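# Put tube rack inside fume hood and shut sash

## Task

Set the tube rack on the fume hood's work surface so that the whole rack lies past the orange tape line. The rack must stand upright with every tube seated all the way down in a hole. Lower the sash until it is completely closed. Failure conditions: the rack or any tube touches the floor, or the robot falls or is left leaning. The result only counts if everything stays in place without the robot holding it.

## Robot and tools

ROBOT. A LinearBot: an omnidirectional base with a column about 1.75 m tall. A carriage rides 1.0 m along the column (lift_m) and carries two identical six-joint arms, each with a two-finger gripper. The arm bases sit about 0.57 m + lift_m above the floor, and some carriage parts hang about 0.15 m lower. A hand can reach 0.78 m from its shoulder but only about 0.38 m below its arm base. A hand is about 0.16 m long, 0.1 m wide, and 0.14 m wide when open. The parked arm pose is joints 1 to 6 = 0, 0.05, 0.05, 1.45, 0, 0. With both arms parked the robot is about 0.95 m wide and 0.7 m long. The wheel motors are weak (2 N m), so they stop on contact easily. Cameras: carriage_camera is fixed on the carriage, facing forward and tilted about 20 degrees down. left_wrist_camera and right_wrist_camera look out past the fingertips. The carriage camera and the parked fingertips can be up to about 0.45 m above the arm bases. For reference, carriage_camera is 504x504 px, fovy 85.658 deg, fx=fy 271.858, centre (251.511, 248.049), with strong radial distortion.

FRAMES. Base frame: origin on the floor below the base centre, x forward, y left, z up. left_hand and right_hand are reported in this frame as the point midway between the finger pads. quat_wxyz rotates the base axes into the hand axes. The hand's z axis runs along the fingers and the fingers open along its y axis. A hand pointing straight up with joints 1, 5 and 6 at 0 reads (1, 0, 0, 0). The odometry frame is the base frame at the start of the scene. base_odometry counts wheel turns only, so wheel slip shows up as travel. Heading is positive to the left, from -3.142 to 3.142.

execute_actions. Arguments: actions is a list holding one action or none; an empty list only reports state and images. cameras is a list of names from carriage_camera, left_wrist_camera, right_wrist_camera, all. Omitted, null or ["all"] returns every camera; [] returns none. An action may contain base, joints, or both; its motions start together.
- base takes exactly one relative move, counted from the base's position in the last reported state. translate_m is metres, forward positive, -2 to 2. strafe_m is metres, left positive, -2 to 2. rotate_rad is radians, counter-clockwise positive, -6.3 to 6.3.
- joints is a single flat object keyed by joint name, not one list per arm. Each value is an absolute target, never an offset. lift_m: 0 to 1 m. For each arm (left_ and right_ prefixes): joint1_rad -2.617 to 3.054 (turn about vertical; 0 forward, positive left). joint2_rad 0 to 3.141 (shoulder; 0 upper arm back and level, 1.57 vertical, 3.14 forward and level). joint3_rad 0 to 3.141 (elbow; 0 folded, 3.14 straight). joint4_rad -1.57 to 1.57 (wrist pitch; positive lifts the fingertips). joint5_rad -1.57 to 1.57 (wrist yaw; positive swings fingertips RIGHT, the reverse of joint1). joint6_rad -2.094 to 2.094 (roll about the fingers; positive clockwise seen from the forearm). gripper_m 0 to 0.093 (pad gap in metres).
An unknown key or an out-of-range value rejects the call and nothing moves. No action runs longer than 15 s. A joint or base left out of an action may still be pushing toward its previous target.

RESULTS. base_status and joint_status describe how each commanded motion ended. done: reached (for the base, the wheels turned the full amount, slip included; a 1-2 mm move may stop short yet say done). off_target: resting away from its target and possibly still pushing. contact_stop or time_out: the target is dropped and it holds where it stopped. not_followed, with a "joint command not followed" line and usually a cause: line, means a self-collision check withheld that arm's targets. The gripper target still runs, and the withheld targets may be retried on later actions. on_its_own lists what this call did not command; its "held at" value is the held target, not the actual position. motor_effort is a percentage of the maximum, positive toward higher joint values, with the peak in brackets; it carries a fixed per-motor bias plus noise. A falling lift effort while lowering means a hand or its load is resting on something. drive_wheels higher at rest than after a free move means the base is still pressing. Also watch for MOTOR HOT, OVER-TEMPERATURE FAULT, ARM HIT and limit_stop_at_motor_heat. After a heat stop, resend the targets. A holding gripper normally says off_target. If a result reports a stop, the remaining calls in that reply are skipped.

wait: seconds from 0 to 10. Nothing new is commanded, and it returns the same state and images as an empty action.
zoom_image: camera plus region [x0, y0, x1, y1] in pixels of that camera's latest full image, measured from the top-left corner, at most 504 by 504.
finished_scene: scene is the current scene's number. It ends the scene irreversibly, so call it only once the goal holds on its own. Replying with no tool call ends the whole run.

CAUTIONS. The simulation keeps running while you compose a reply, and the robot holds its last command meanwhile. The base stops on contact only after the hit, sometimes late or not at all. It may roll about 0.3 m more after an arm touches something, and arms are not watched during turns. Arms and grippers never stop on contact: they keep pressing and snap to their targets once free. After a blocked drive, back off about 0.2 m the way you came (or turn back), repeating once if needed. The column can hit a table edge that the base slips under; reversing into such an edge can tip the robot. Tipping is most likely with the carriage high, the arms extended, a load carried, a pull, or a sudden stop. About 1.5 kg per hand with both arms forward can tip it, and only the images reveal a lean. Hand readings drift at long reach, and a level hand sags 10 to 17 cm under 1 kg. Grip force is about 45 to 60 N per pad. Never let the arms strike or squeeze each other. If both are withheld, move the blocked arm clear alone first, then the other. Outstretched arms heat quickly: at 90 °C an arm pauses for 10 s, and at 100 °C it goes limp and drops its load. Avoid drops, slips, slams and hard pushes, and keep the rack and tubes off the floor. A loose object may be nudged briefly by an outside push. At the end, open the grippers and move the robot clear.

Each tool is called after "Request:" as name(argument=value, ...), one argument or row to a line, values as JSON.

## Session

Request:
execute_actions(
  actions=[],
)

Scene clock: 0.00 s.
base_odometry: x=+0.000 y=+0.000 heading=+0.000 (m, m, rad; odometry frame)
base_status: not commanded
joint_positions: lift_m=+0.298 left_joint1_rad=-0.031 left_joint2_rad=+0.029 left_joint3_rad=+0.063 left_joint4_rad=+1.463 left_joint5_rad=+0.022 left_joint6_rad=+0.039 left_gripper_m=+0.095 right_joint1_rad=+0.008 right_joint2_rad=+0.043 right_joint3_rad=+0.048 right_joint4_rad=+1.472 right_joint5_rad=-0.018 right_joint6_rad=-0.028 right_gripper_m=+0.094
joint_status: not commanded
motor_effort: lift_m=+29 drive_wheels=+2 (%)
left_hand: x=+0.2958 y=+0.3185 z=+1.3097 quat_wxyz=(+0.999, +0.012, +0.037, +0.004) (m; base frame)
right_hand: x=+0.3026 y=-0.3195 z=+1.3060 quat_wxyz=(+0.999, -0.010, +0.047, -0.010) (m; base frame)
pictures: carriage_camera, left_wrist_camera, right_wrist_camera
Images, in order (width x height): carriage_camera 504x504, left_wrist_camera 504x504, right_wrist_camera 504x504.

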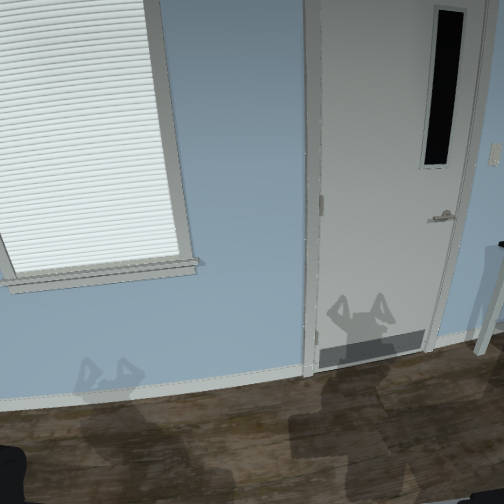

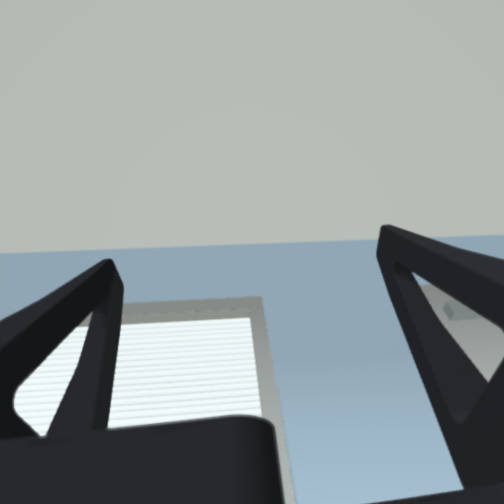

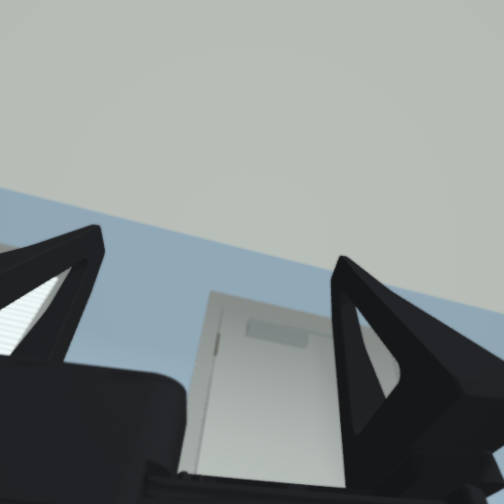

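Request:
execute_actions(
  actions=[
    {"base":{"rotate_rad":-1.35}},
  ],
  cameras=["carriage_camera"],
)

Scene clock: 3.03 s.
base_odometry: x=+0.000 y=+0.000 heading=-1.348 (m, m, rad; odometry frame)
base_status: done
joint_positions: lift_m=+0.298 left_joint1_rad=-0.031 left_joint2_rad=+0.029 left_joint3_rad=+0.063 left_joint4_rad=+1.463 left_joint5_rad=+0.022 left_joint6_rad=+0.039 left_gripper_m=+0.095 right_joint1_rad=+0.008 right_joint2_rad=+0.043 right_joint3_rad=+0.048 right_joint4_rad=+1.471 right_joint5_rad=-0.018 right_joint6_rad=-0.028 right_gripper_m=+0.094
joint_status: not commanded
motor_effort: lift_m=+29(29) drive_wheels=+27(56) (%)
left_hand: x=+0.2958 y=+0.3185 z=+1.3097 quat_wxyz=(+0.999, +0.012, +0.037, +0.004) (m; base frame)
right_hand: x=+0.3028 y=-0.3195 z=+1.3060 quat_wxyz=(+0.999, -0.010, +0.047, -0.010) (m; base frame)
pictures: carriage_camera
Images, in order (width x height): carriage_camera 504x504.

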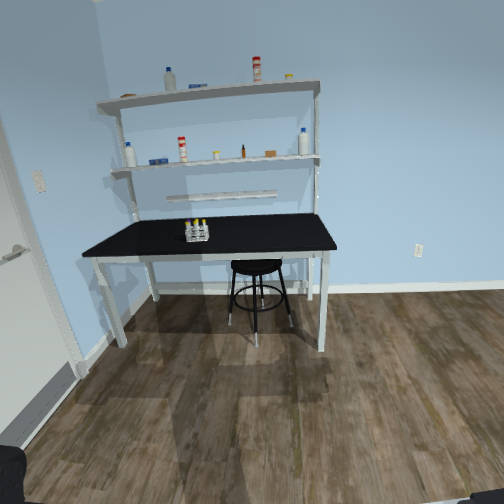

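Request:
execute_actions(
  actions=[
    {"base":{"translate_m":0.9},"joints":{"right_joint1_rad":0.6,"right_joint2_rad":2.2,"right_joint3_rad":1.41,"right_joint4_rad":0.79,"right_joint5_rad":-0.9,"right_joint6_rad":0,"lift_m":0.22}},
  ],
  cameras=["carriage_camera","right_wrist_camera"],
)

Request:
zoom_image(
  camera="carriage_camera",
  region=[60, 200, 260, 350],
)

Scene clock: 7.50 s.
base_odometry: x=+0.197 y=-0.878 heading=-1.350 (m, m, rad; odometry frame)
base_status: done
joint_positions: lift_m=+0.220 left_joint1_rad=-0.031 left_joint2_rad=+0.029 left_joint3_rad=+0.063 left_joint4_rad=+1.464 left_joint5_rad=+0.023 left_joint6_rad=+0.039 left_gripper_m=+0.095 right_joint1_rad=+0.596 right_joint2_rad=+2.208 right_joint3_rad=+1.392 right_joint4_rad=+0.778 right_joint5_rad=-0.894 right_joint6_rad=-0.007 right_gripper_m=+0.094
joint_status: all done
motor_effort: lift_m=+26(23) drive_wheels=-18(57) (%)
left_hand: x=+0.2956 y=+0.3184 z=+1.2321 quat_wxyz=(+0.999, +0.013, +0.036, +0.004) (m; base frame)
right_hand: x=+0.6756 y=+0.1079 z=+0.9788 quat_wxyz=(+0.508, -0.479, +0.532, +0.479) (m; base frame)
pictures: carriage_camera, right_wrist_camera
Images, in order (width x height): carriage_camera 504x504, right_wrist_camera 504x504.

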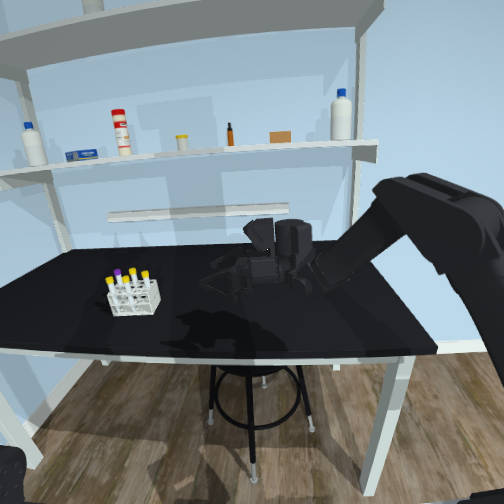

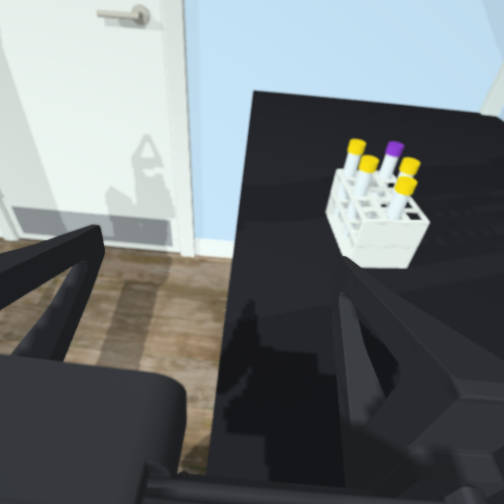

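Region (60, 200, 260, 350) of carriage_camera's 504x504 image, scaled by 2.520, with more detail than that image has; it fills the top 378 rows of this view, and the rest is white.

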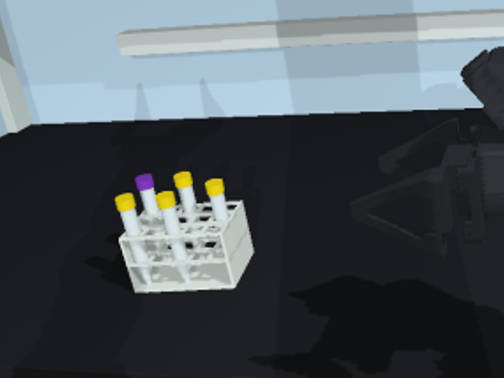

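Request:
execute_actions(
  actions=[
    {"base":{"translate_m":0.17},"joints":{"lift_m":0.1}},
  ],
  cameras=[],
)

Request:
execute_actions(
  actions=[
    {"base":{"strafe_m":0.08},"joints":{"lift_m":0.05,"right_joint4_rad":0.81}},
  ],
  cameras=["carriage_camera","right_wrist_camera"],
)

Scene clock: 9.63 s.
base_odometry: x=+0.234 y=-1.044 heading=-1.351 (m, m, rad; odometry frame)
base_status: done
joint_positions: lift_m=+0.100 left_joint1_rad=-0.031 left_joint2_rad=+0.029 left_joint3_rad=+0.063 left_joint4_rad=+1.464 left_joint5_rad=+0.023 left_joint6_rad=+0.039 left_gripper_m=+0.095 right_joint1_rad=+0.599 right_joint2_rad=+2.206 right_joint3_rad=+1.392 right_joint4_rad=+0.781 right_joint5_rad=-0.897 right_joint6_rad=-0.007 right_gripper_m=+0.094
joint_status: all done
motor_effort: lift_m=+26(27) drive_wheels=-18(49) (%)
left_hand: x=+0.2957 y=+0.3184 z=+1.1121 quat_wxyz=(+0.999, +0.013, +0.036, +0.004) (m; base frame)
right_hand: x=+0.6737 y=+0.1091 z=+0.8607 quat_wxyz=(+0.508, -0.481, +0.528, +0.481) (m; base frame)
pictures: none
No camera images: the call's "cameras" was empty. Leave "cameras" out to get every camera's image.

Scene clock: 11.13 s.
base_odometry: x=+0.312 y=-1.027 heading=-1.352 (m, m, rad; odometry frame)
base_status: done
joint_positions: lift_m=+0.050 left_joint1_rad=-0.031 left_joint2_rad=+0.030 left_joint3_rad=+0.063 left_joint4_rad=+1.462 left_joint5_rad=+0.023 left_joint6_rad=+0.039 left_gripper_m=+0.095 right_joint1_rad=+0.597 right_joint2_rad=+2.209 right_joint3_rad=+1.392 right_joint4_rad=+0.800 right_joint5_rad=-0.898 right_joint6_rad=-0.007 right_gripper_m=+0.094
joint_status: all done
motor_effort: lift_m=+25(28) drive_wheels=-8(45) (%)
left_hand: x=+0.2963 y=+0.3184 z=+1.0621 quat_wxyz=(+0.999, +0.013, +0.038, +0.004) (m; base frame)
right_hand: x=+0.6742 y=+0.1088 z=+0.8125 quat_wxyz=(+0.514, -0.482, +0.523, +0.480) (m; base frame)
pictures: carriage_camera, right_wrist_camera
Images, in order (width x height): carriage_camera 504x504, right_wrist_camera 504x504.

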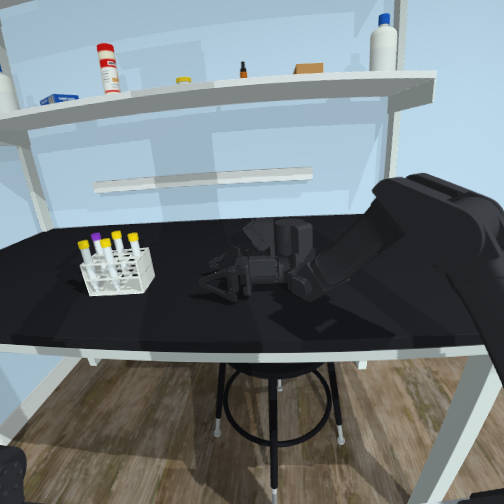

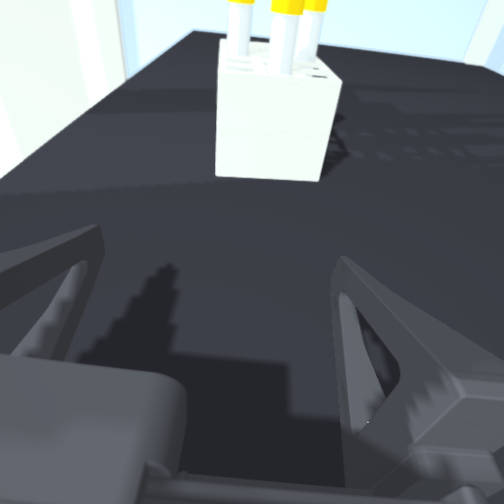

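Request:
execute_actions(
  actions=[
    {"base":{"translate_m":0.028}},
  ],
  cameras=[],
)

Request:
execute_actions(
  actions=[
    {"base":{"strafe_m":0.1},"joints":{"lift_m":0.045}},
  ],
  cameras=["right_wrist_camera"],
)

Scene clock: 12.47 s.
base_odometry: x=+0.318 y=-1.054 heading=-1.351 (m, m, rad; odometry frame)
base_status: done
joint_positions: lift_m=+0.050 left_joint1_rad=-0.031 left_joint2_rad=+0.030 left_joint3_rad=+0.063 left_joint4_rad=+1.462 left_joint5_rad=+0.023 left_joint6_rad=+0.039 left_gripper_m=+0.095 right_joint1_rad=+0.597 right_joint2_rad=+2.209 right_joint3_rad=+1.392 right_joint4_rad=+0.803 right_joint5_rad=-0.899 right_joint6_rad=-0.007 right_gripper_m=+0.094
joint_status: not commanded
motor_effort: lift_m=+25(25) drive_wheels=-13(32) (%)
left_hand: x=+0.2962 y=+0.3184 z=+1.0621 quat_wxyz=(+0.999, +0.013, +0.037, +0.004) (m; base frame)
right_hand: x=+0.6742 y=+0.1088 z=+0.8130 quat_wxyz=(+0.515, -0.482, +0.522, +0.480) (m; base frame)
pictures: none
No camera images: the call's "cameras" was empty. Leave "cameras" out to get every camera's image.

Scene clock: 14.10 s.
base_odometry: x=+0.416 y=-1.033 heading=-1.351 (m, m, rad; odometry frame)
base_status: done
joint_positions: lift_m=+0.045 left_joint1_rad=-0.031 left_joint2_rad=+0.030 left_joint3_rad=+0.063 left_joint4_rad=+1.463 left_joint5_rad=+0.023 left_joint6_rad=+0.039 left_gripper_m=+0.095 right_joint1_rad=+0.598 right_joint2_rad=+2.209 right_joint3_rad=+1.392 right_joint4_rad=+0.807 right_joint5_rad=-0.899 right_joint6_rad=-0.008 right_gripper_m=+0.094
joint_status: all done
motor_effort: lift_m=+25(20) drive_wheels=-9(41) (%)
left_hand: x=+0.2961 y=+0.3184 z=+1.0572 quat_wxyz=(+0.999, +0.013, +0.037, +0.004) (m; base frame)
right_hand: x=+0.6739 y=+0.1090 z=+0.8087 quat_wxyz=(+0.516, -0.483, +0.520, +0.480) (m; base frame)
pictures: right_wrist_camera
Images, in order (width x height): right_wrist_camera 504x504.

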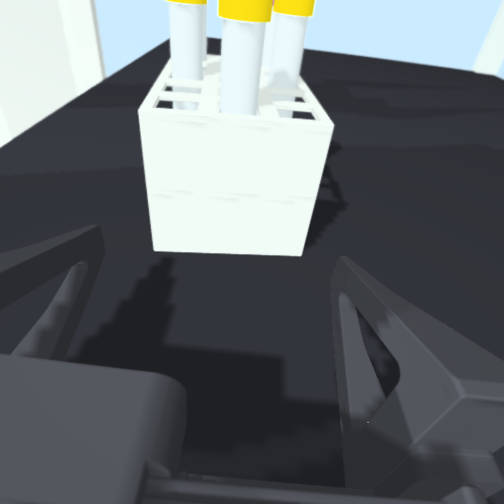

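Request:
execute_actions(
  actions=[
    {"base":{"strafe_m":0.045}},
  ],
  cameras=["right_wrist_camera"],
)

Scene clock: 15.43 s.
base_odometry: x=+0.460 y=-1.023 heading=-1.352 (m, m, rad; odometry frame)
base_status: done
joint_positions: lift_m=+0.045 left_joint1_rad=-0.031 left_joint2_rad=+0.030 left_joint3_rad=+0.063 left_joint4_rad=+1.463 left_joint5_rad=+0.023 left_joint6_rad=+0.039 left_gripper_m=+0.095 right_joint1_rad=+0.598 right_joint2_rad=+2.209 right_joint3_rad=+1.392 right_joint4_rad=+0.806 right_joint5_rad=-0.899 right_joint6_rad=-0.008 right_gripper_m=+0.094
joint_status: not commanded
motor_effort: lift_m=+25(25) drive_wheels=-8(45) (%)
left_hand: x=+0.2961 y=+0.3184 z=+1.0572 quat_wxyz=(+0.999, +0.013, +0.037, +0.004) (m; base frame)
right_hand: x=+0.6738 y=+0.1092 z=+0.8086 quat_wxyz=(+0.516, -0.483, +0.520, +0.480) (m; base frame)
pictures: right_wrist_camera
Images, in order (width x height): right_wrist_camera 504x504.

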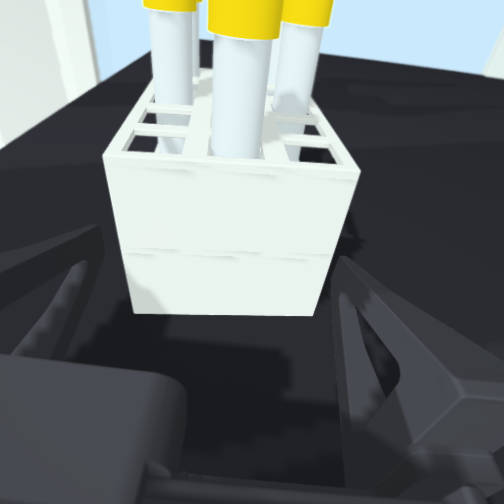

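Request:
execute_actions(
  actions=[
    {"base":{"strafe_m":0.048}},
  ],
  cameras=["right_wrist_camera"],
)

Request:
execute_actions(
  actions=[
    {"joints":{"right_gripper_m":0.05}},
  ],
  cameras=["right_wrist_camera"],
)

Request:
execute_actions(
  actions=[
    {"joints":{"lift_m":0.12}},
  ],
  cameras=["right_wrist_camera","carriage_camera"],
)

Scene clock: 16.83 s.
base_odometry: x=+0.507 y=-1.013 heading=-1.352 (m, m, rad; odometry frame)
base_status: done
joint_positions: lift_m=+0.045 left_joint1_rad=-0.031 left_joint2_rad=+0.030 left_joint3_rad=+0.063 left_joint4_rad=+1.462 left_joint5_rad=+0.023 left_joint6_rad=+0.039 left_gripper_m=+0.095 right_joint1_rad=+0.599 right_joint2_rad=+2.209 right_joint3_rad=+1.392 right_joint4_rad=+0.806 right_joint5_rad=-0.899 right_joint6_rad=-0.008 right_gripper_m=+0.094
joint_status: not commanded
motor_effort: lift_m=+25(25) drive_wheels=-9(43) (%)
left_hand: x=+0.2962 y=+0.3184 z=+1.0572 quat_wxyz=(+0.999, +0.013, +0.037, +0.004) (m; base frame)
right_hand: x=+0.6736 y=+0.1093 z=+0.8086 quat_wxyz=(+0.516, -0.483, +0.520, +0.480) (m; base frame)
pictures: right_wrist_camera
Images, in order (width x height): right_wrist_camera 504x504.

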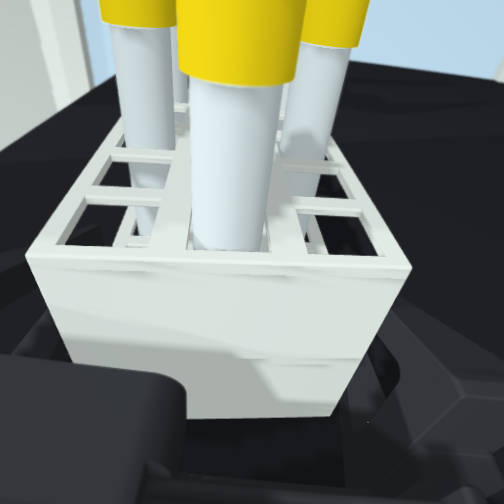

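Scene clock: 17.40 s.
base_odometry: x=+0.507 y=-1.013 heading=-1.352 (m, m, rad; odometry frame)
base_status: not commanded
joint_positions: lift_m=+0.045 left_joint1_rad=-0.031 left_joint2_rad=+0.030 left_joint3_rad=+0.063 left_joint4_rad=+1.462 left_joint5_rad=+0.023 left_joint6_rad=+0.039 left_gripper_m=+0.095 right_joint1_rad=+0.599 right_joint2_rad=+2.209 right_joint3_rad=+1.392 right_joint4_rad=+0.807 right_joint5_rad=-0.900 right_joint6_rad=-0.008 right_gripper_m=+0.081
joint_status: right_gripper_m off_target (ended at +0.081, target +0.050)
motor_effort: lift_m=+25(25) drive_wheels=-9(9) (%)
left_hand: x=+0.2962 y=+0.3184 z=+1.0572 quat_wxyz=(+0.999, +0.013, +0.037, +0.004) (m; base frame)
right_hand: x=+0.6735 y=+0.1093 z=+0.8087 quat_wxyz=(+0.516, -0.483, +0.519, +0.480) (m; base frame)
pictures: right_wrist_camera
Images, in order (width x height): right_wrist_camera 504x504.

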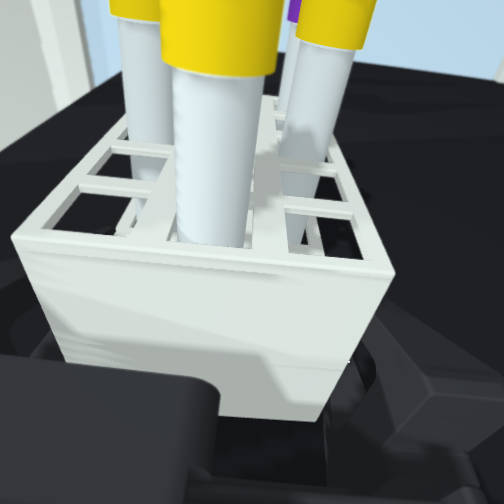

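Scene clock: 18.23 s.
base_odometry: x=+0.507 y=-1.013 heading=-1.352 (m, m, rad; odometry frame)
base_status: not commanded
joint_positions: lift_m=+0.120 left_joint1_rad=-0.031 left_joint2_rad=+0.030 left_joint3_rad=+0.063 left_joint4_rad=+1.462 left_joint5_rad=+0.023 left_joint6_rad=+0.039 left_gripper_m=+0.095 right_joint1_rad=+0.599 right_joint2_rad=+2.210 right_joint3_rad=+1.392 right_joint4_rad=+0.789 right_joint5_rad=-0.900 right_joint6_rad=-0.008 right_gripper_m=+0.081
joint_status: all done
motor_effort: lift_m=+32(43) drive_wheels=-8(9) (%)
left_hand: x=+0.2962 y=+0.3184 z=+1.1315 quat_wxyz=(+0.999, +0.013, +0.037, +0.004) (m; base frame)
right_hand: x=+0.6735 y=+0.1093 z=+0.8795 quat_wxyz=(+0.510, -0.482, +0.526, +0.481) (m; base frame)
pictures: carriage_camera, right_wrist_camera
Images, in order (width x height): carriage_camera 504x504, right_wrist_camera 504x504.

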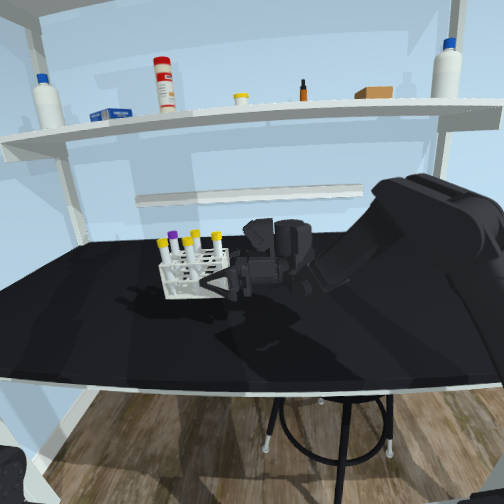

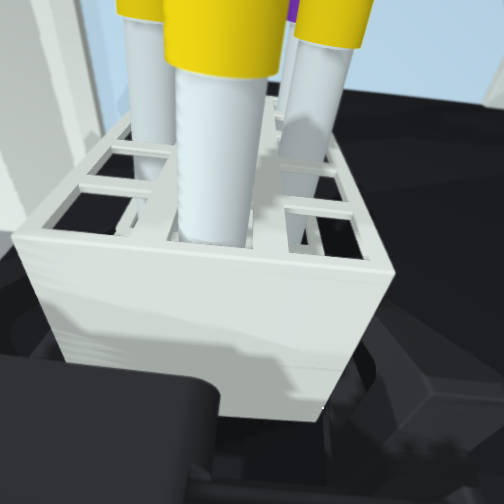

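Request:
execute_actions(
  actions=[
    {"base":{"translate_m":-0.6},"joints":{"lift_m":0.36,"right_joint1_rad":0.4,"right_joint5_rad":-0.4}},
  ],
  cameras=["right_wrist_camera"],
)

Request:
execute_actions(
  actions=[
    {"base":{"rotate_rad":-1.62},"joints":{"right_joint1_rad":0,"right_joint5_rad":0,"right_joint2_rad":2.0,"right_joint3_rad":1.11,"right_joint4_rad":0.91}},
  ],
  cameras=["right_wrist_camera","carriage_camera"],
)

Scene clock: 23.07 s.
base_odometry: x=+0.377 y=-0.428 heading=-1.352 (m, m, rad; odometry frame)
base_status: done
joint_positions: lift_m=+0.360 left_joint1_rad=-0.031 left_joint2_rad=+0.030 left_joint3_rad=+0.063 left_joint4_rad=+1.461 left_joint5_rad=+0.023 left_joint6_rad=+0.039 left_gripper_m=+0.095 right_joint1_rad=+0.395 right_joint2_rad=+2.214 right_joint3_rad=+1.392 right_joint4_rad=+0.780 right_joint5_rad=-0.401 right_joint6_rad=-0.008 right_gripper_m=+0.082
joint_status: all done
motor_effort: lift_m=+32(44) drive_wheels=-6(45) (%)
left_hand: x=+0.2965 y=+0.3183 z=+1.3715 quat_wxyz=(+0.999, +0.013, +0.038, +0.004) (m; base frame)
right_hand: x=+0.8263 y=-0.0220 z=+1.1134 quat_wxyz=(+0.638, -0.277, +0.665, +0.271) (m; base frame)
pictures: right_wrist_camera
Images, in order (width x height): right_wrist_camera 504x504.

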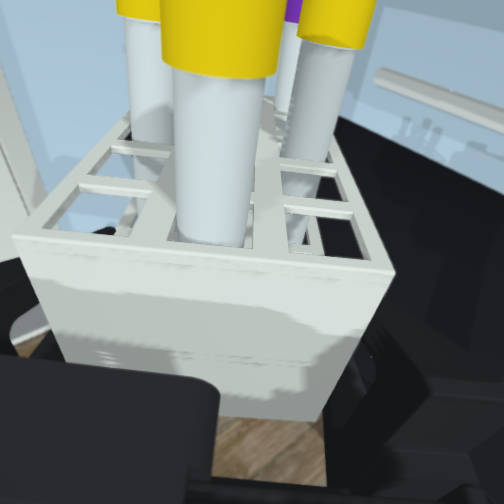

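Scene clock: 26.33 s.
base_odometry: x=+0.377 y=-0.428 heading=-2.970 (m, m, rad; odometry frame)
base_status: done
joint_positions: lift_m=+0.360 left_joint1_rad=-0.031 left_joint2_rad=+0.030 left_joint3_rad=+0.063 left_joint4_rad=+1.461 left_joint5_rad=+0.023 left_joint6_rad=+0.039 left_gripper_m=+0.095 right_joint1_rad=-0.007 right_joint2_rad=+2.012 right_joint3_rad=+1.118 right_joint4_rad=+0.871 right_joint5_rad=+0.004 right_joint6_rad=-0.008 right_gripper_m=+0.082
joint_status: all done
motor_effort: lift_m=+32(32) drive_wheels=+25(68) (%)
left_hand: x=+0.2965 y=+0.3183 z=+1.3715 quat_wxyz=(+0.999, +0.013, +0.038, +0.004) (m; base frame)
right_hand: x=+0.8575 y=-0.3275 z=+1.1302 quat_wxyz=(+0.699, +0.001, +0.715, -0.006) (m; base frame)
pictures: carriage_camera, right_wrist_camera
Images, in order (width x height): carriage_camera 504x504, right_wrist_camera 504x504.

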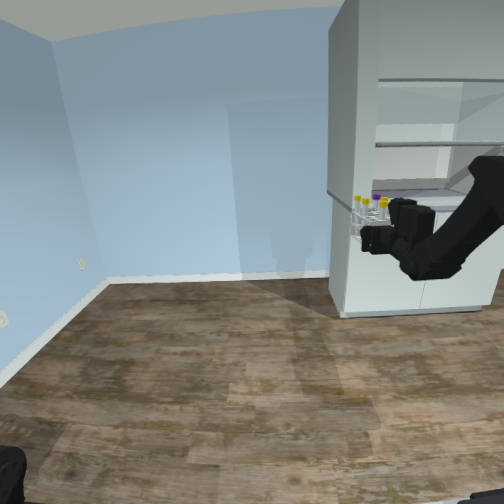

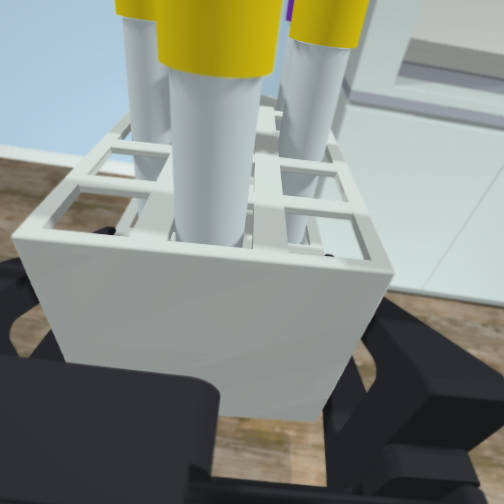

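Request:
execute_actions(
  actions=[
    {"base":{"strafe_m":-1.3}},
  ],
  cameras=["carriage_camera"],
)

Request:
execute_actions(
  actions=[
    {"base":{"translate_m":0.85}},
  ],
  cameras=["carriage_camera"],
)

Scene clock: 31.50 s.
base_odometry: x=+0.159 y=+0.854 heading=-2.972 (m, m, rad; odometry frame)
base_status: done
joint_positions: lift_m=+0.360 left_joint1_rad=-0.031 left_joint2_rad=+0.030 left_joint3_rad=+0.063 left_joint4_rad=+1.461 left_joint5_rad=+0.023 left_joint6_rad=+0.039 left_gripper_m=+0.095 right_joint1_rad=+0.000 right_joint2_rad=+2.012 right_joint3_rad=+1.118 right_joint4_rad=+0.872 right_joint5_rad=+0.002 right_joint6_rad=-0.008 right_gripper_m=+0.082
joint_status: not commanded
motor_effort: lift_m=+32(32) drive_wheels=-17(58) (%)
left_hand: x=+0.2965 y=+0.3183 z=+1.3715 quat_wxyz=(+0.999, +0.013, +0.038, +0.004) (m; base frame)
right_hand: x=+0.8576 y=-0.3231 z=+1.1306 quat_wxyz=(+0.699, -0.002, +0.715, -0.003) (m; base frame)
pictures: carriage_camera
Images, in order (width x height): carriage_camera 504x504.

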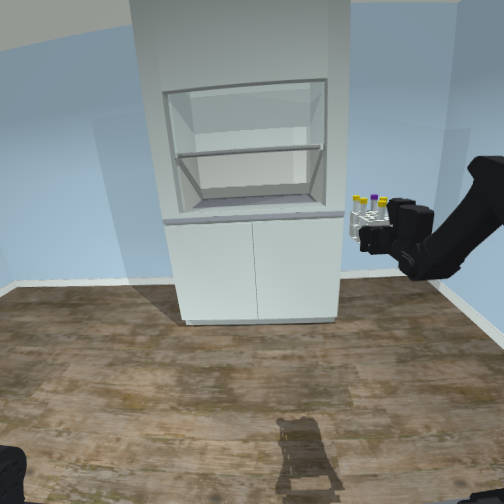

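Scene clock: 35.47 s.
base_odometry: x=-0.679 y=+0.712 heading=-2.973 (m, m, rad; odometry frame)
base_status: done
joint_positions: lift_m=+0.360 left_joint1_rad=-0.031 left_joint2_rad=+0.030 left_joint3_rad=+0.063 left_joint4_rad=+1.463 left_joint5_rad=+0.023 left_joint6_rad=+0.039 left_gripper_m=+0.095 right_joint1_rad=+0.000 right_joint2_rad=+2.012 right_joint3_rad=+1.118 right_joint4_rad=+0.874 right_joint5_rad=+0.001 right_joint6_rad=-0.008 right_gripper_m=+0.082
joint_status: not commanded
motor_effort: lift_m=+32(32) drive_wheels=-15(48) (%)
left_hand: x=+0.2960 y=+0.3184 z=+1.3715 quat_wxyz=(+0.999, +0.013, +0.037, +0.004) (m; base frame)
right_hand: x=+0.8576 y=-0.3228 z=+1.1311 quat_wxyz=(+0.700, -0.002, +0.714, -0.003) (m; base frame)
pictures: carriage_camera
Images, in order (width x height): carriage_camera 504x504.

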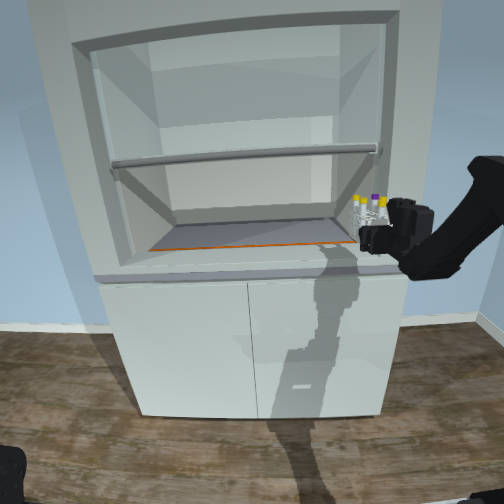

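Request:
execute_actions(
  actions=[
    {"base":{"translate_m":0.5},"joints":{"lift_m":0.38,"right_joint1_rad":0.1,"right_joint2_rad":2.39,"right_joint3_rad":1.4,"right_joint4_rad":1.05}},
  ],
  cameras=["carriage_camera","right_wrist_camera"],
)

Scene clock: 39.10 s.
base_odometry: x=-1.173 y=+0.629 heading=-2.974 (m, m, rad; odometry frame)
base_status: done
joint_positions: lift_m=+0.380 left_joint1_rad=-0.031 left_joint2_rad=+0.030 left_joint3_rad=+0.063 left_joint4_rad=+1.464 left_joint5_rad=+0.023 left_joint6_rad=+0.039 left_gripper_m=+0.095 right_joint1_rad=+0.106 right_joint2_rad=+2.417 right_joint3_rad=+1.369 right_joint4_rad=+1.011 right_joint5_rad=-0.004 right_joint6_rad=-0.008 right_gripper_m=+0.082
joint_status: all done
motor_effort: lift_m=+32(44) drive_wheels=-15(46) (%)
left_hand: x=+0.2957 y=+0.3184 z=+1.3915 quat_wxyz=(+0.999, +0.013, +0.036, +0.004) (m; base frame)
right_hand: x=+0.9129 y=-0.2546 z=+1.0545 quat_wxyz=(+0.693, -0.042, +0.718, +0.036) (m; base frame)
pictures: carriage_camera, right_wrist_camera
Images, in order (width x height): carriage_camera 504x504, right_wrist_camera 504x504.

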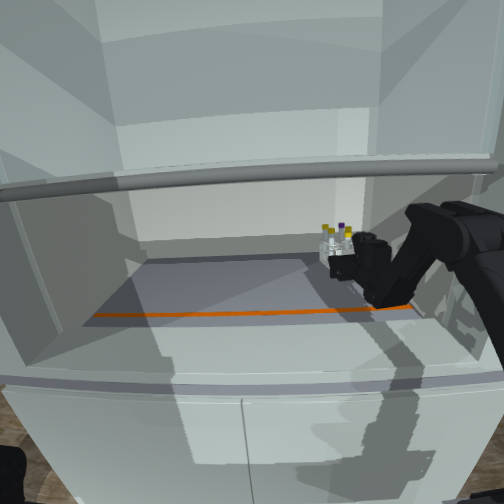

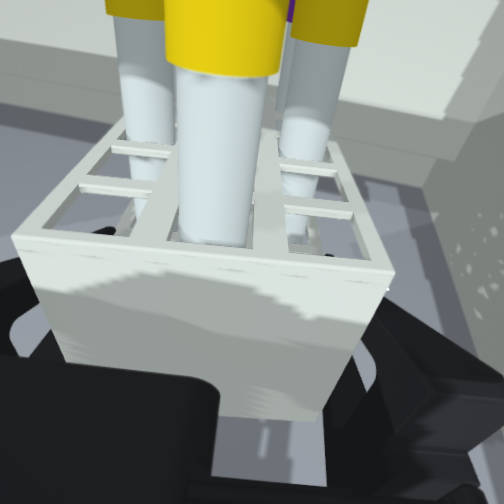

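Request:
execute_actions(
  actions=[
    {"base":{"translate_m":0.12},"joints":{"lift_m":0.34}},
  ],
  cameras=["carriage_camera"],
)

Request:
execute_actions(
  actions=[
    {"joints":{"lift_m":0.29}},
  ],
  cameras=["carriage_camera","right_wrist_camera"],
)

Scene clock: 41.00 s.
base_odometry: x=-1.291 y=+0.609 heading=-2.975 (m, m, rad; odometry frame)
base_status: done
joint_positions: lift_m=+0.340 left_joint1_rad=-0.031 left_joint2_rad=+0.030 left_joint3_rad=+0.063 left_joint4_rad=+1.464 left_joint5_rad=+0.023 left_joint6_rad=+0.039 left_gripper_m=+0.095 right_joint1_rad=+0.103 right_joint2_rad=+2.410 right_joint3_rad=+1.369 right_joint4_rad=+1.013 right_joint5_rad=-0.003 right_joint6_rad=-0.008 right_gripper_m=+0.082
joint_status: all done
motor_effort: lift_m=+26(27) drive_wheels=-13(48) (%)
left_hand: x=+0.2957 y=+0.3184 z=+1.3521 quat_wxyz=(+0.999, +0.013, +0.036, +0.004) (m; base frame)
right_hand: x=+0.9132 y=-0.2570 z=+1.0195 quat_wxyz=(+0.696, -0.040, +0.716, +0.034) (m; base frame)
pictures: carriage_camera
Images, in order (width x height): carriage_camera 504x504.

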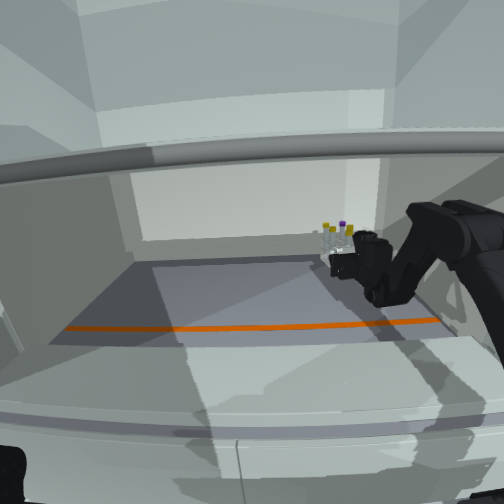

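Scene clock: 41.73 s.
base_odometry: x=-1.291 y=+0.609 heading=-2.975 (m, m, rad; odometry frame)
base_status: not commanded
joint_positions: lift_m=+0.290 left_joint1_rad=-0.031 left_joint2_rad=+0.030 left_joint3_rad=+0.063 left_joint4_rad=+1.464 left_joint5_rad=+0.023 left_joint6_rad=+0.039 left_gripper_m=+0.095 right_joint1_rad=+0.103 right_joint2_rad=+2.408 right_joint3_rad=+1.371 right_joint4_rad=+1.033 right_joint5_rad=-0.002 right_joint6_rad=-0.003 right_gripper_m=+0.082
joint_status: all done
motor_effort: lift_m=+24(22) drive_wheels=-11(13) (%)
left_hand: x=+0.2957 y=+0.3184 z=+1.3022 quat_wxyz=(+0.999, +0.013, +0.036, +0.004) (m; base frame)
right_hand: x=+0.9136 y=-0.2570 z=+0.9766 quat_wxyz=(+0.705, -0.038, +0.707, +0.036) (m; base frame)
pictures: carriage_camera, right_wrist_camera
Images, in order (width x height): carriage_camera 504x504, right_wrist_camera 504x504.

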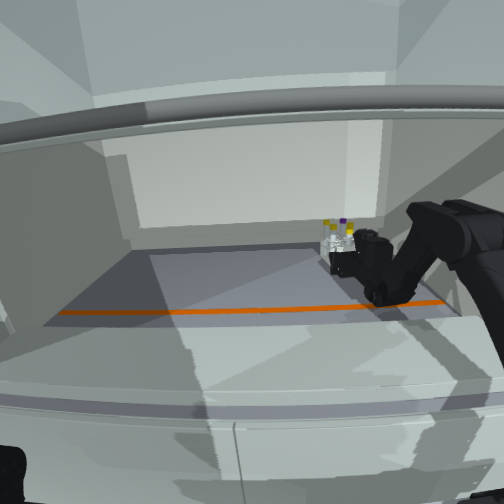

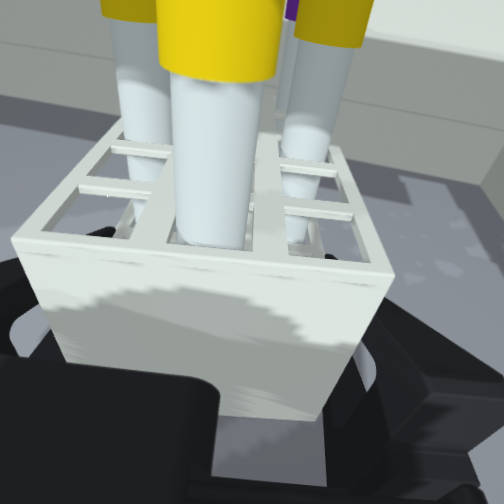

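Request:
execute_actions(
  actions=[
    {"joints":{"right_gripper_m":0.093,"lift_m":0.285}},
  ],
  cameras=[],
)

Request:
execute_actions(
  actions=[
    {"base":{"translate_m":-0.1}},
  ],
  cameras=["right_wrist_camera"],
)

Request:
execute_actions(
  actions=[
    {"base":{"translate_m":-0.4},"joints":{"lift_m":0.36}},
  ],
  cameras=["carriage_camera"],
)

Request:
execute_actions(
  actions=[
    {"joints":{"lift_m":0.6,"left_gripper_m":0,"right_gripper_m":0,"left_joint1_rad":0,"right_joint1_rad":0,"left_joint2_rad":1.25,"right_joint2_rad":1.25,"left_joint3_rad":1.25,"right_joint3_rad":1.25,"left_joint4_rad":-0.9,"right_joint4_rad":-0.9,"left_joint5_rad":0,"left_joint6_rad":-1.57,"right_joint6_rad":1.57}},
  ],
  cameras=[],
)

Request:
execute_actions(
  actions=[
    {"base":{"translate_m":0.33}},
  ],
)

Scene clock: 42.90 s.
base_odometry: x=-1.291 y=+0.609 heading=-2.975 (m, m, rad; odometry frame)
base_status: not commanded
joint_positions: lift_m=+0.285 left_joint1_rad=-0.031 left_joint2_rad=+0.030 left_joint3_rad=+0.063 left_joint4_rad=+1.464 left_joint5_rad=+0.023 left_joint6_rad=+0.039 left_gripper_m=+0.095 right_joint1_rad=+0.103 right_joint2_rad=+2.405 right_joint3_rad=+1.371 right_joint4_rad=+1.044 right_joint5_rad=-0.002 right_joint6_rad=-0.001 right_gripper_m=+0.093
joint_status: all done
motor_effort: lift_m=+24(22) drive_wheels=-10(11) (%)
left_hand: x=+0.2957 y=+0.3184 z=+1.2972 quat_wxyz=(+0.999, +0.013, +0.036, +0.004) (m; base frame)
right_hand: x=+0.9136 y=-0.2571 z=+0.9762 quat_wxyz=(+0.710, -0.037, +0.703, +0.037) (m; base frame)
pictures: none
No camera images: the call's "cameras" was empty. Leave "cameras" out to get every camera's image.

Scene clock: 44.47 s.
base_odometry: x=-1.193 y=+0.625 heading=-2.975 (m, m, rad; odometry frame)
base_status: done
joint_positions: lift_m=+0.285 left_joint1_rad=-0.031 left_joint2_rad=+0.030 left_joint3_rad=+0.063 left_joint4_rad=+1.465 left_joint5_rad=+0.023 left_joint6_rad=+0.039 left_gripper_m=+0.095 right_joint1_rad=+0.092 right_joint2_rad=+2.374 right_joint3_rad=+1.425 right_joint4_rad=+1.046 right_joint5_rad=-0.002 right_joint6_rad=-0.001 right_gripper_m=+0.093
joint_status: not commanded
motor_effort: lift_m=+25(25) drive_wheels=-16(45) (%)
left_hand: x=+0.2957 y=+0.3184 z=+1.2972 quat_wxyz=(+0.999, +0.013, +0.036, +0.004) (m; base frame)
right_hand: x=+0.9222 y=-0.2629 z=+1.0193 quat_wxyz=(+0.740, -0.032, +0.671, +0.034) (m; base frame)
pictures: right_wrist_camera
Images, in order (width x height): right_wrist_camera 504x504.

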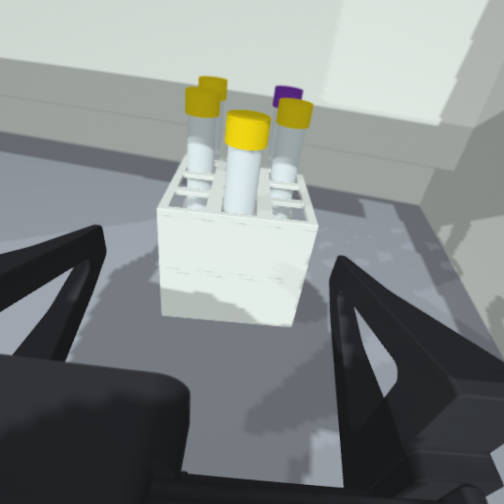

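Scene clock: 47.27 s.
base_odometry: x=-0.798 y=+0.692 heading=-2.975 (m, m, rad; odometry frame)
base_status: done
joint_positions: lift_m=+0.360 left_joint1_rad=-0.031 left_joint2_rad=+0.030 left_joint3_rad=+0.063 left_joint4_rad=+1.462 left_joint5_rad=+0.023 left_joint6_rad=+0.039 left_gripper_m=+0.095 right_joint1_rad=+0.094 right_joint2_rad=+2.392 right_joint3_rad=+1.412 right_joint4_rad=+1.046 right_joint5_rad=-0.002 right_joint6_rad=-0.001 right_gripper_m=+0.093
joint_status: all done
motor_effort: lift_m=+32(36) drive_wheels=-6(39) (%)
left_hand: x=+0.2964 y=+0.3183 z=+1.3715 quat_wxyz=(+0.999, +0.013, +0.038, +0.004) (m; base frame)
right_hand: x=+0.9208 y=-0.2622 z=+1.0764 quat_wxyz=(+0.729, -0.033, +0.683, +0.034) (m; base frame)
pictures: carriage_camera
Images, in order (width x height): carriage_camera 504x504.

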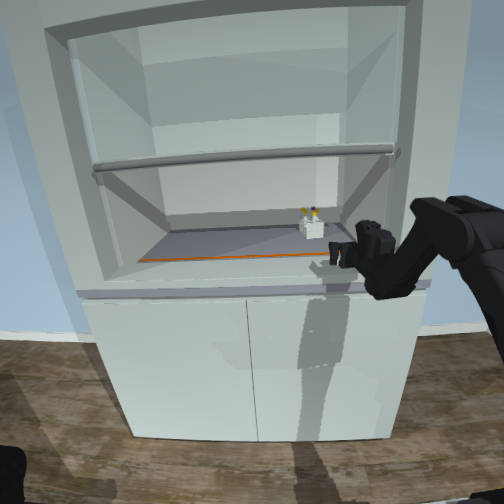

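Scene clock: 49.33 s.
base_odometry: x=-0.798 y=+0.692 heading=-2.975 (m, m, rad; odometry frame)
base_status: not commanded
joint_positions: lift_m=+0.600 left_joint1_rad=-0.009 left_joint2_rad=+1.240 left_joint3_rad=+1.239 left_joint4_rad=-0.887 left_joint5_rad=+0.006 left_joint6_rad=-1.561 left_gripper_m=+0.001 right_joint1_rad=-0.005 right_joint2_rad=+1.250 right_joint3_rad=+1.253 right_joint4_rad=-0.902 right_joint5_rad=+0.003 right_joint6_rad=+1.561 right_gripper_m=+0.000
joint_status: all done
motor_effort: lift_m=+32(39) drive_wheels=-3(6) (%)
left_hand: x=+0.6132 y=+0.3187 z=+1.4091 quat_wxyz=(+0.235, -0.659, +0.673, -0.239) (m; base frame)
right_hand: x=+0.6133 y=-0.3251 z=+1.4093 quat_wxyz=(+0.236, +0.666, +0.669, +0.230) (m; base frame)
pictures: none
No camera images: the call's "cameras" was empty. Leave "cameras" out to get every camera's image.

Scene clock: 52.00 s.
base_odometry: x=-1.124 y=+0.638 heading=-2.976 (m, m, rad; odometry frame)
base_status: done
joint_positions: lift_m=+0.600 left_joint1_rad=-0.009 left_joint2_rad=+1.242 left_joint3_rad=+1.239 left_joint4_rad=-0.889 left_joint5_rad=+0.006 left_joint6_rad=-1.561 left_gripper_m=+0.001 right_joint1_rad=-0.005 right_joint2_rad=+1.250 right_joint3_rad=+1.253 right_joint4_rad=-0.904 right_joint5_rad=+0.002 right_joint6_rad=+1.561 right_gripper_m=+0.000
joint_status: not commanded
motor_effort: lift_m=+32(32) drive_wheels=-12(62) (%)
left_hand: x=+0.6131 y=+0.3187 z=+1.4080 quat_wxyz=(+0.233, -0.660, +0.674, -0.237) (m; base frame)
right_hand: x=+0.6129 y=-0.3250 z=+1.4090 quat_wxyz=(+0.235, +0.667, +0.669, +0.230) (m; base frame)
pictures: carriage_camera, left_wrist_camera, right_wrist_camera
Images, in order (width x height): carriage_camera 504x504, left_wrist_camera 504x504, right_wrist_camera 504x504.

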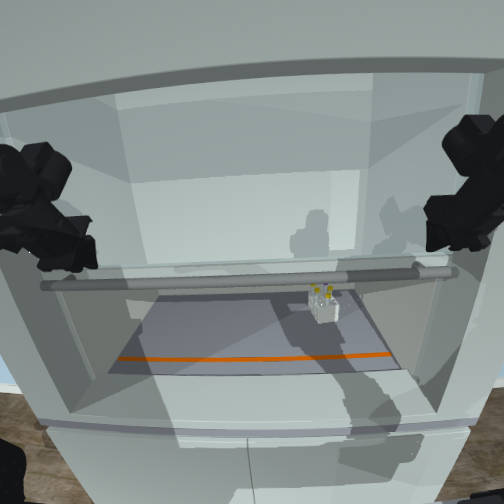

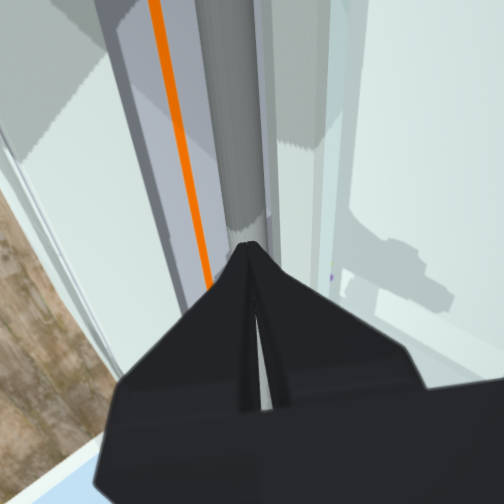

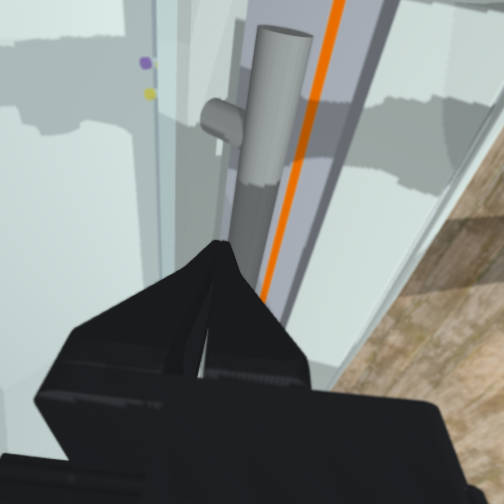

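Request:
execute_actions(
  actions=[
    {"base":{"translate_m":0.062},"joints":{"left_joint2_rad":1.3,"left_joint3_rad":1.29}},
  ],
  cameras=[],
)

Request:
execute_actions(
  actions=[
    {"joints":{"lift_m":0.535}},
  ],
)

Scene clock: 53.63 s.
base_odometry: x=-1.185 y=+0.628 heading=-2.977 (m, m, rad; odometry frame)
base_status: done
joint_positions: lift_m=+0.600 left_joint1_rad=-0.009 left_joint2_rad=+1.290 left_joint3_rad=+1.278 left_joint4_rad=-0.893 left_joint5_rad=+0.005 left_joint6_rad=-1.561 left_gripper_m=+0.001 right_joint1_rad=+0.013 right_joint2_rad=+1.199 right_joint3_rad=+1.253 right_joint4_rad=-1.048 right_joint5_rad=+0.066 right_joint6_rad=+1.677 right_gripper_m=+0.000
joint_status: all done
motor_effort: lift_m=+32(32) drive_wheels=+18(53) (%)
left_hand: x=+0.6232 y=+0.3187 z=+1.4081 quat_wxyz=(+0.230, -0.661, +0.675, -0.233) (m; base frame)
right_hand: x=+0.5783 y=-0.3302 z=+1.4037 quat_wxyz=(+0.212, +0.715, +0.638, +0.192) (m; base frame)
pictures: none
No camera images: the call's "cameras" was empty. Leave "cameras" out to get every camera's image.

Scene clock: 54.43 s.
base_odometry: x=-1.185 y=+0.628 heading=-2.977 (m, m, rad; odometry frame)
base_status: not commanded
joint_positions: lift_m=+0.536 left_joint1_rad=-0.009 left_joint2_rad=+1.292 left_joint3_rad=+1.281 left_joint4_rad=-0.883 left_joint5_rad=+0.005 left_joint6_rad=-1.561 left_gripper_m=+0.001 right_joint1_rad=+0.023 right_joint2_rad=+1.178 right_joint3_rad=+1.265 right_joint4_rad=-1.007 right_joint5_rad=+0.101 right_joint6_rad=+1.657 right_gripper_m=+0.000
joint_status: all done
motor_effort: lift_m=+22(20) drive_wheels=+19(19) (%)
left_hand: x=+0.6257 y=+0.3187 z=+1.3459 quat_wxyz=(+0.233, -0.660, +0.674, -0.236) (m; base frame)
right_hand: x=+0.5854 y=-0.3332 z=+1.3563 quat_wxyz=(+0.249, +0.701, +0.636, +0.206) (m; base frame)
pictures: carriage_camera, left_wrist_camera, right_wrist_camera
Images, in order (width x height): carriage_camera 504x504, left_wrist_camera 504x504, right_wrist_camera 504x504.

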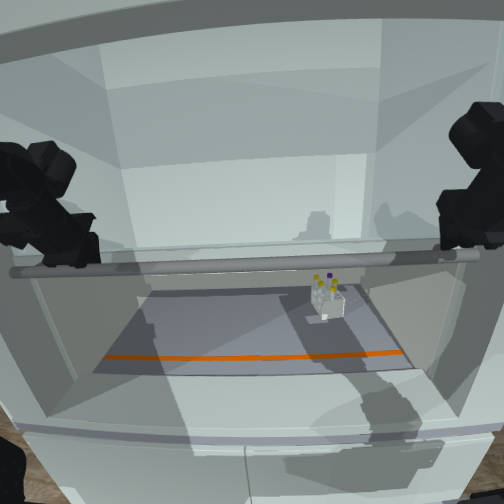

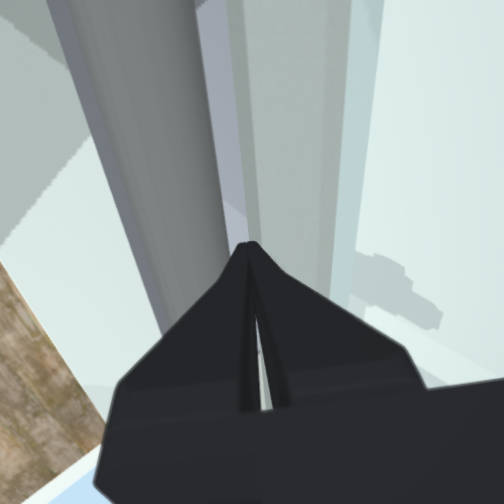

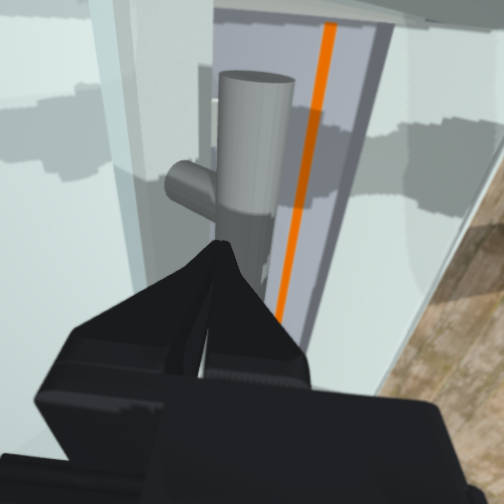

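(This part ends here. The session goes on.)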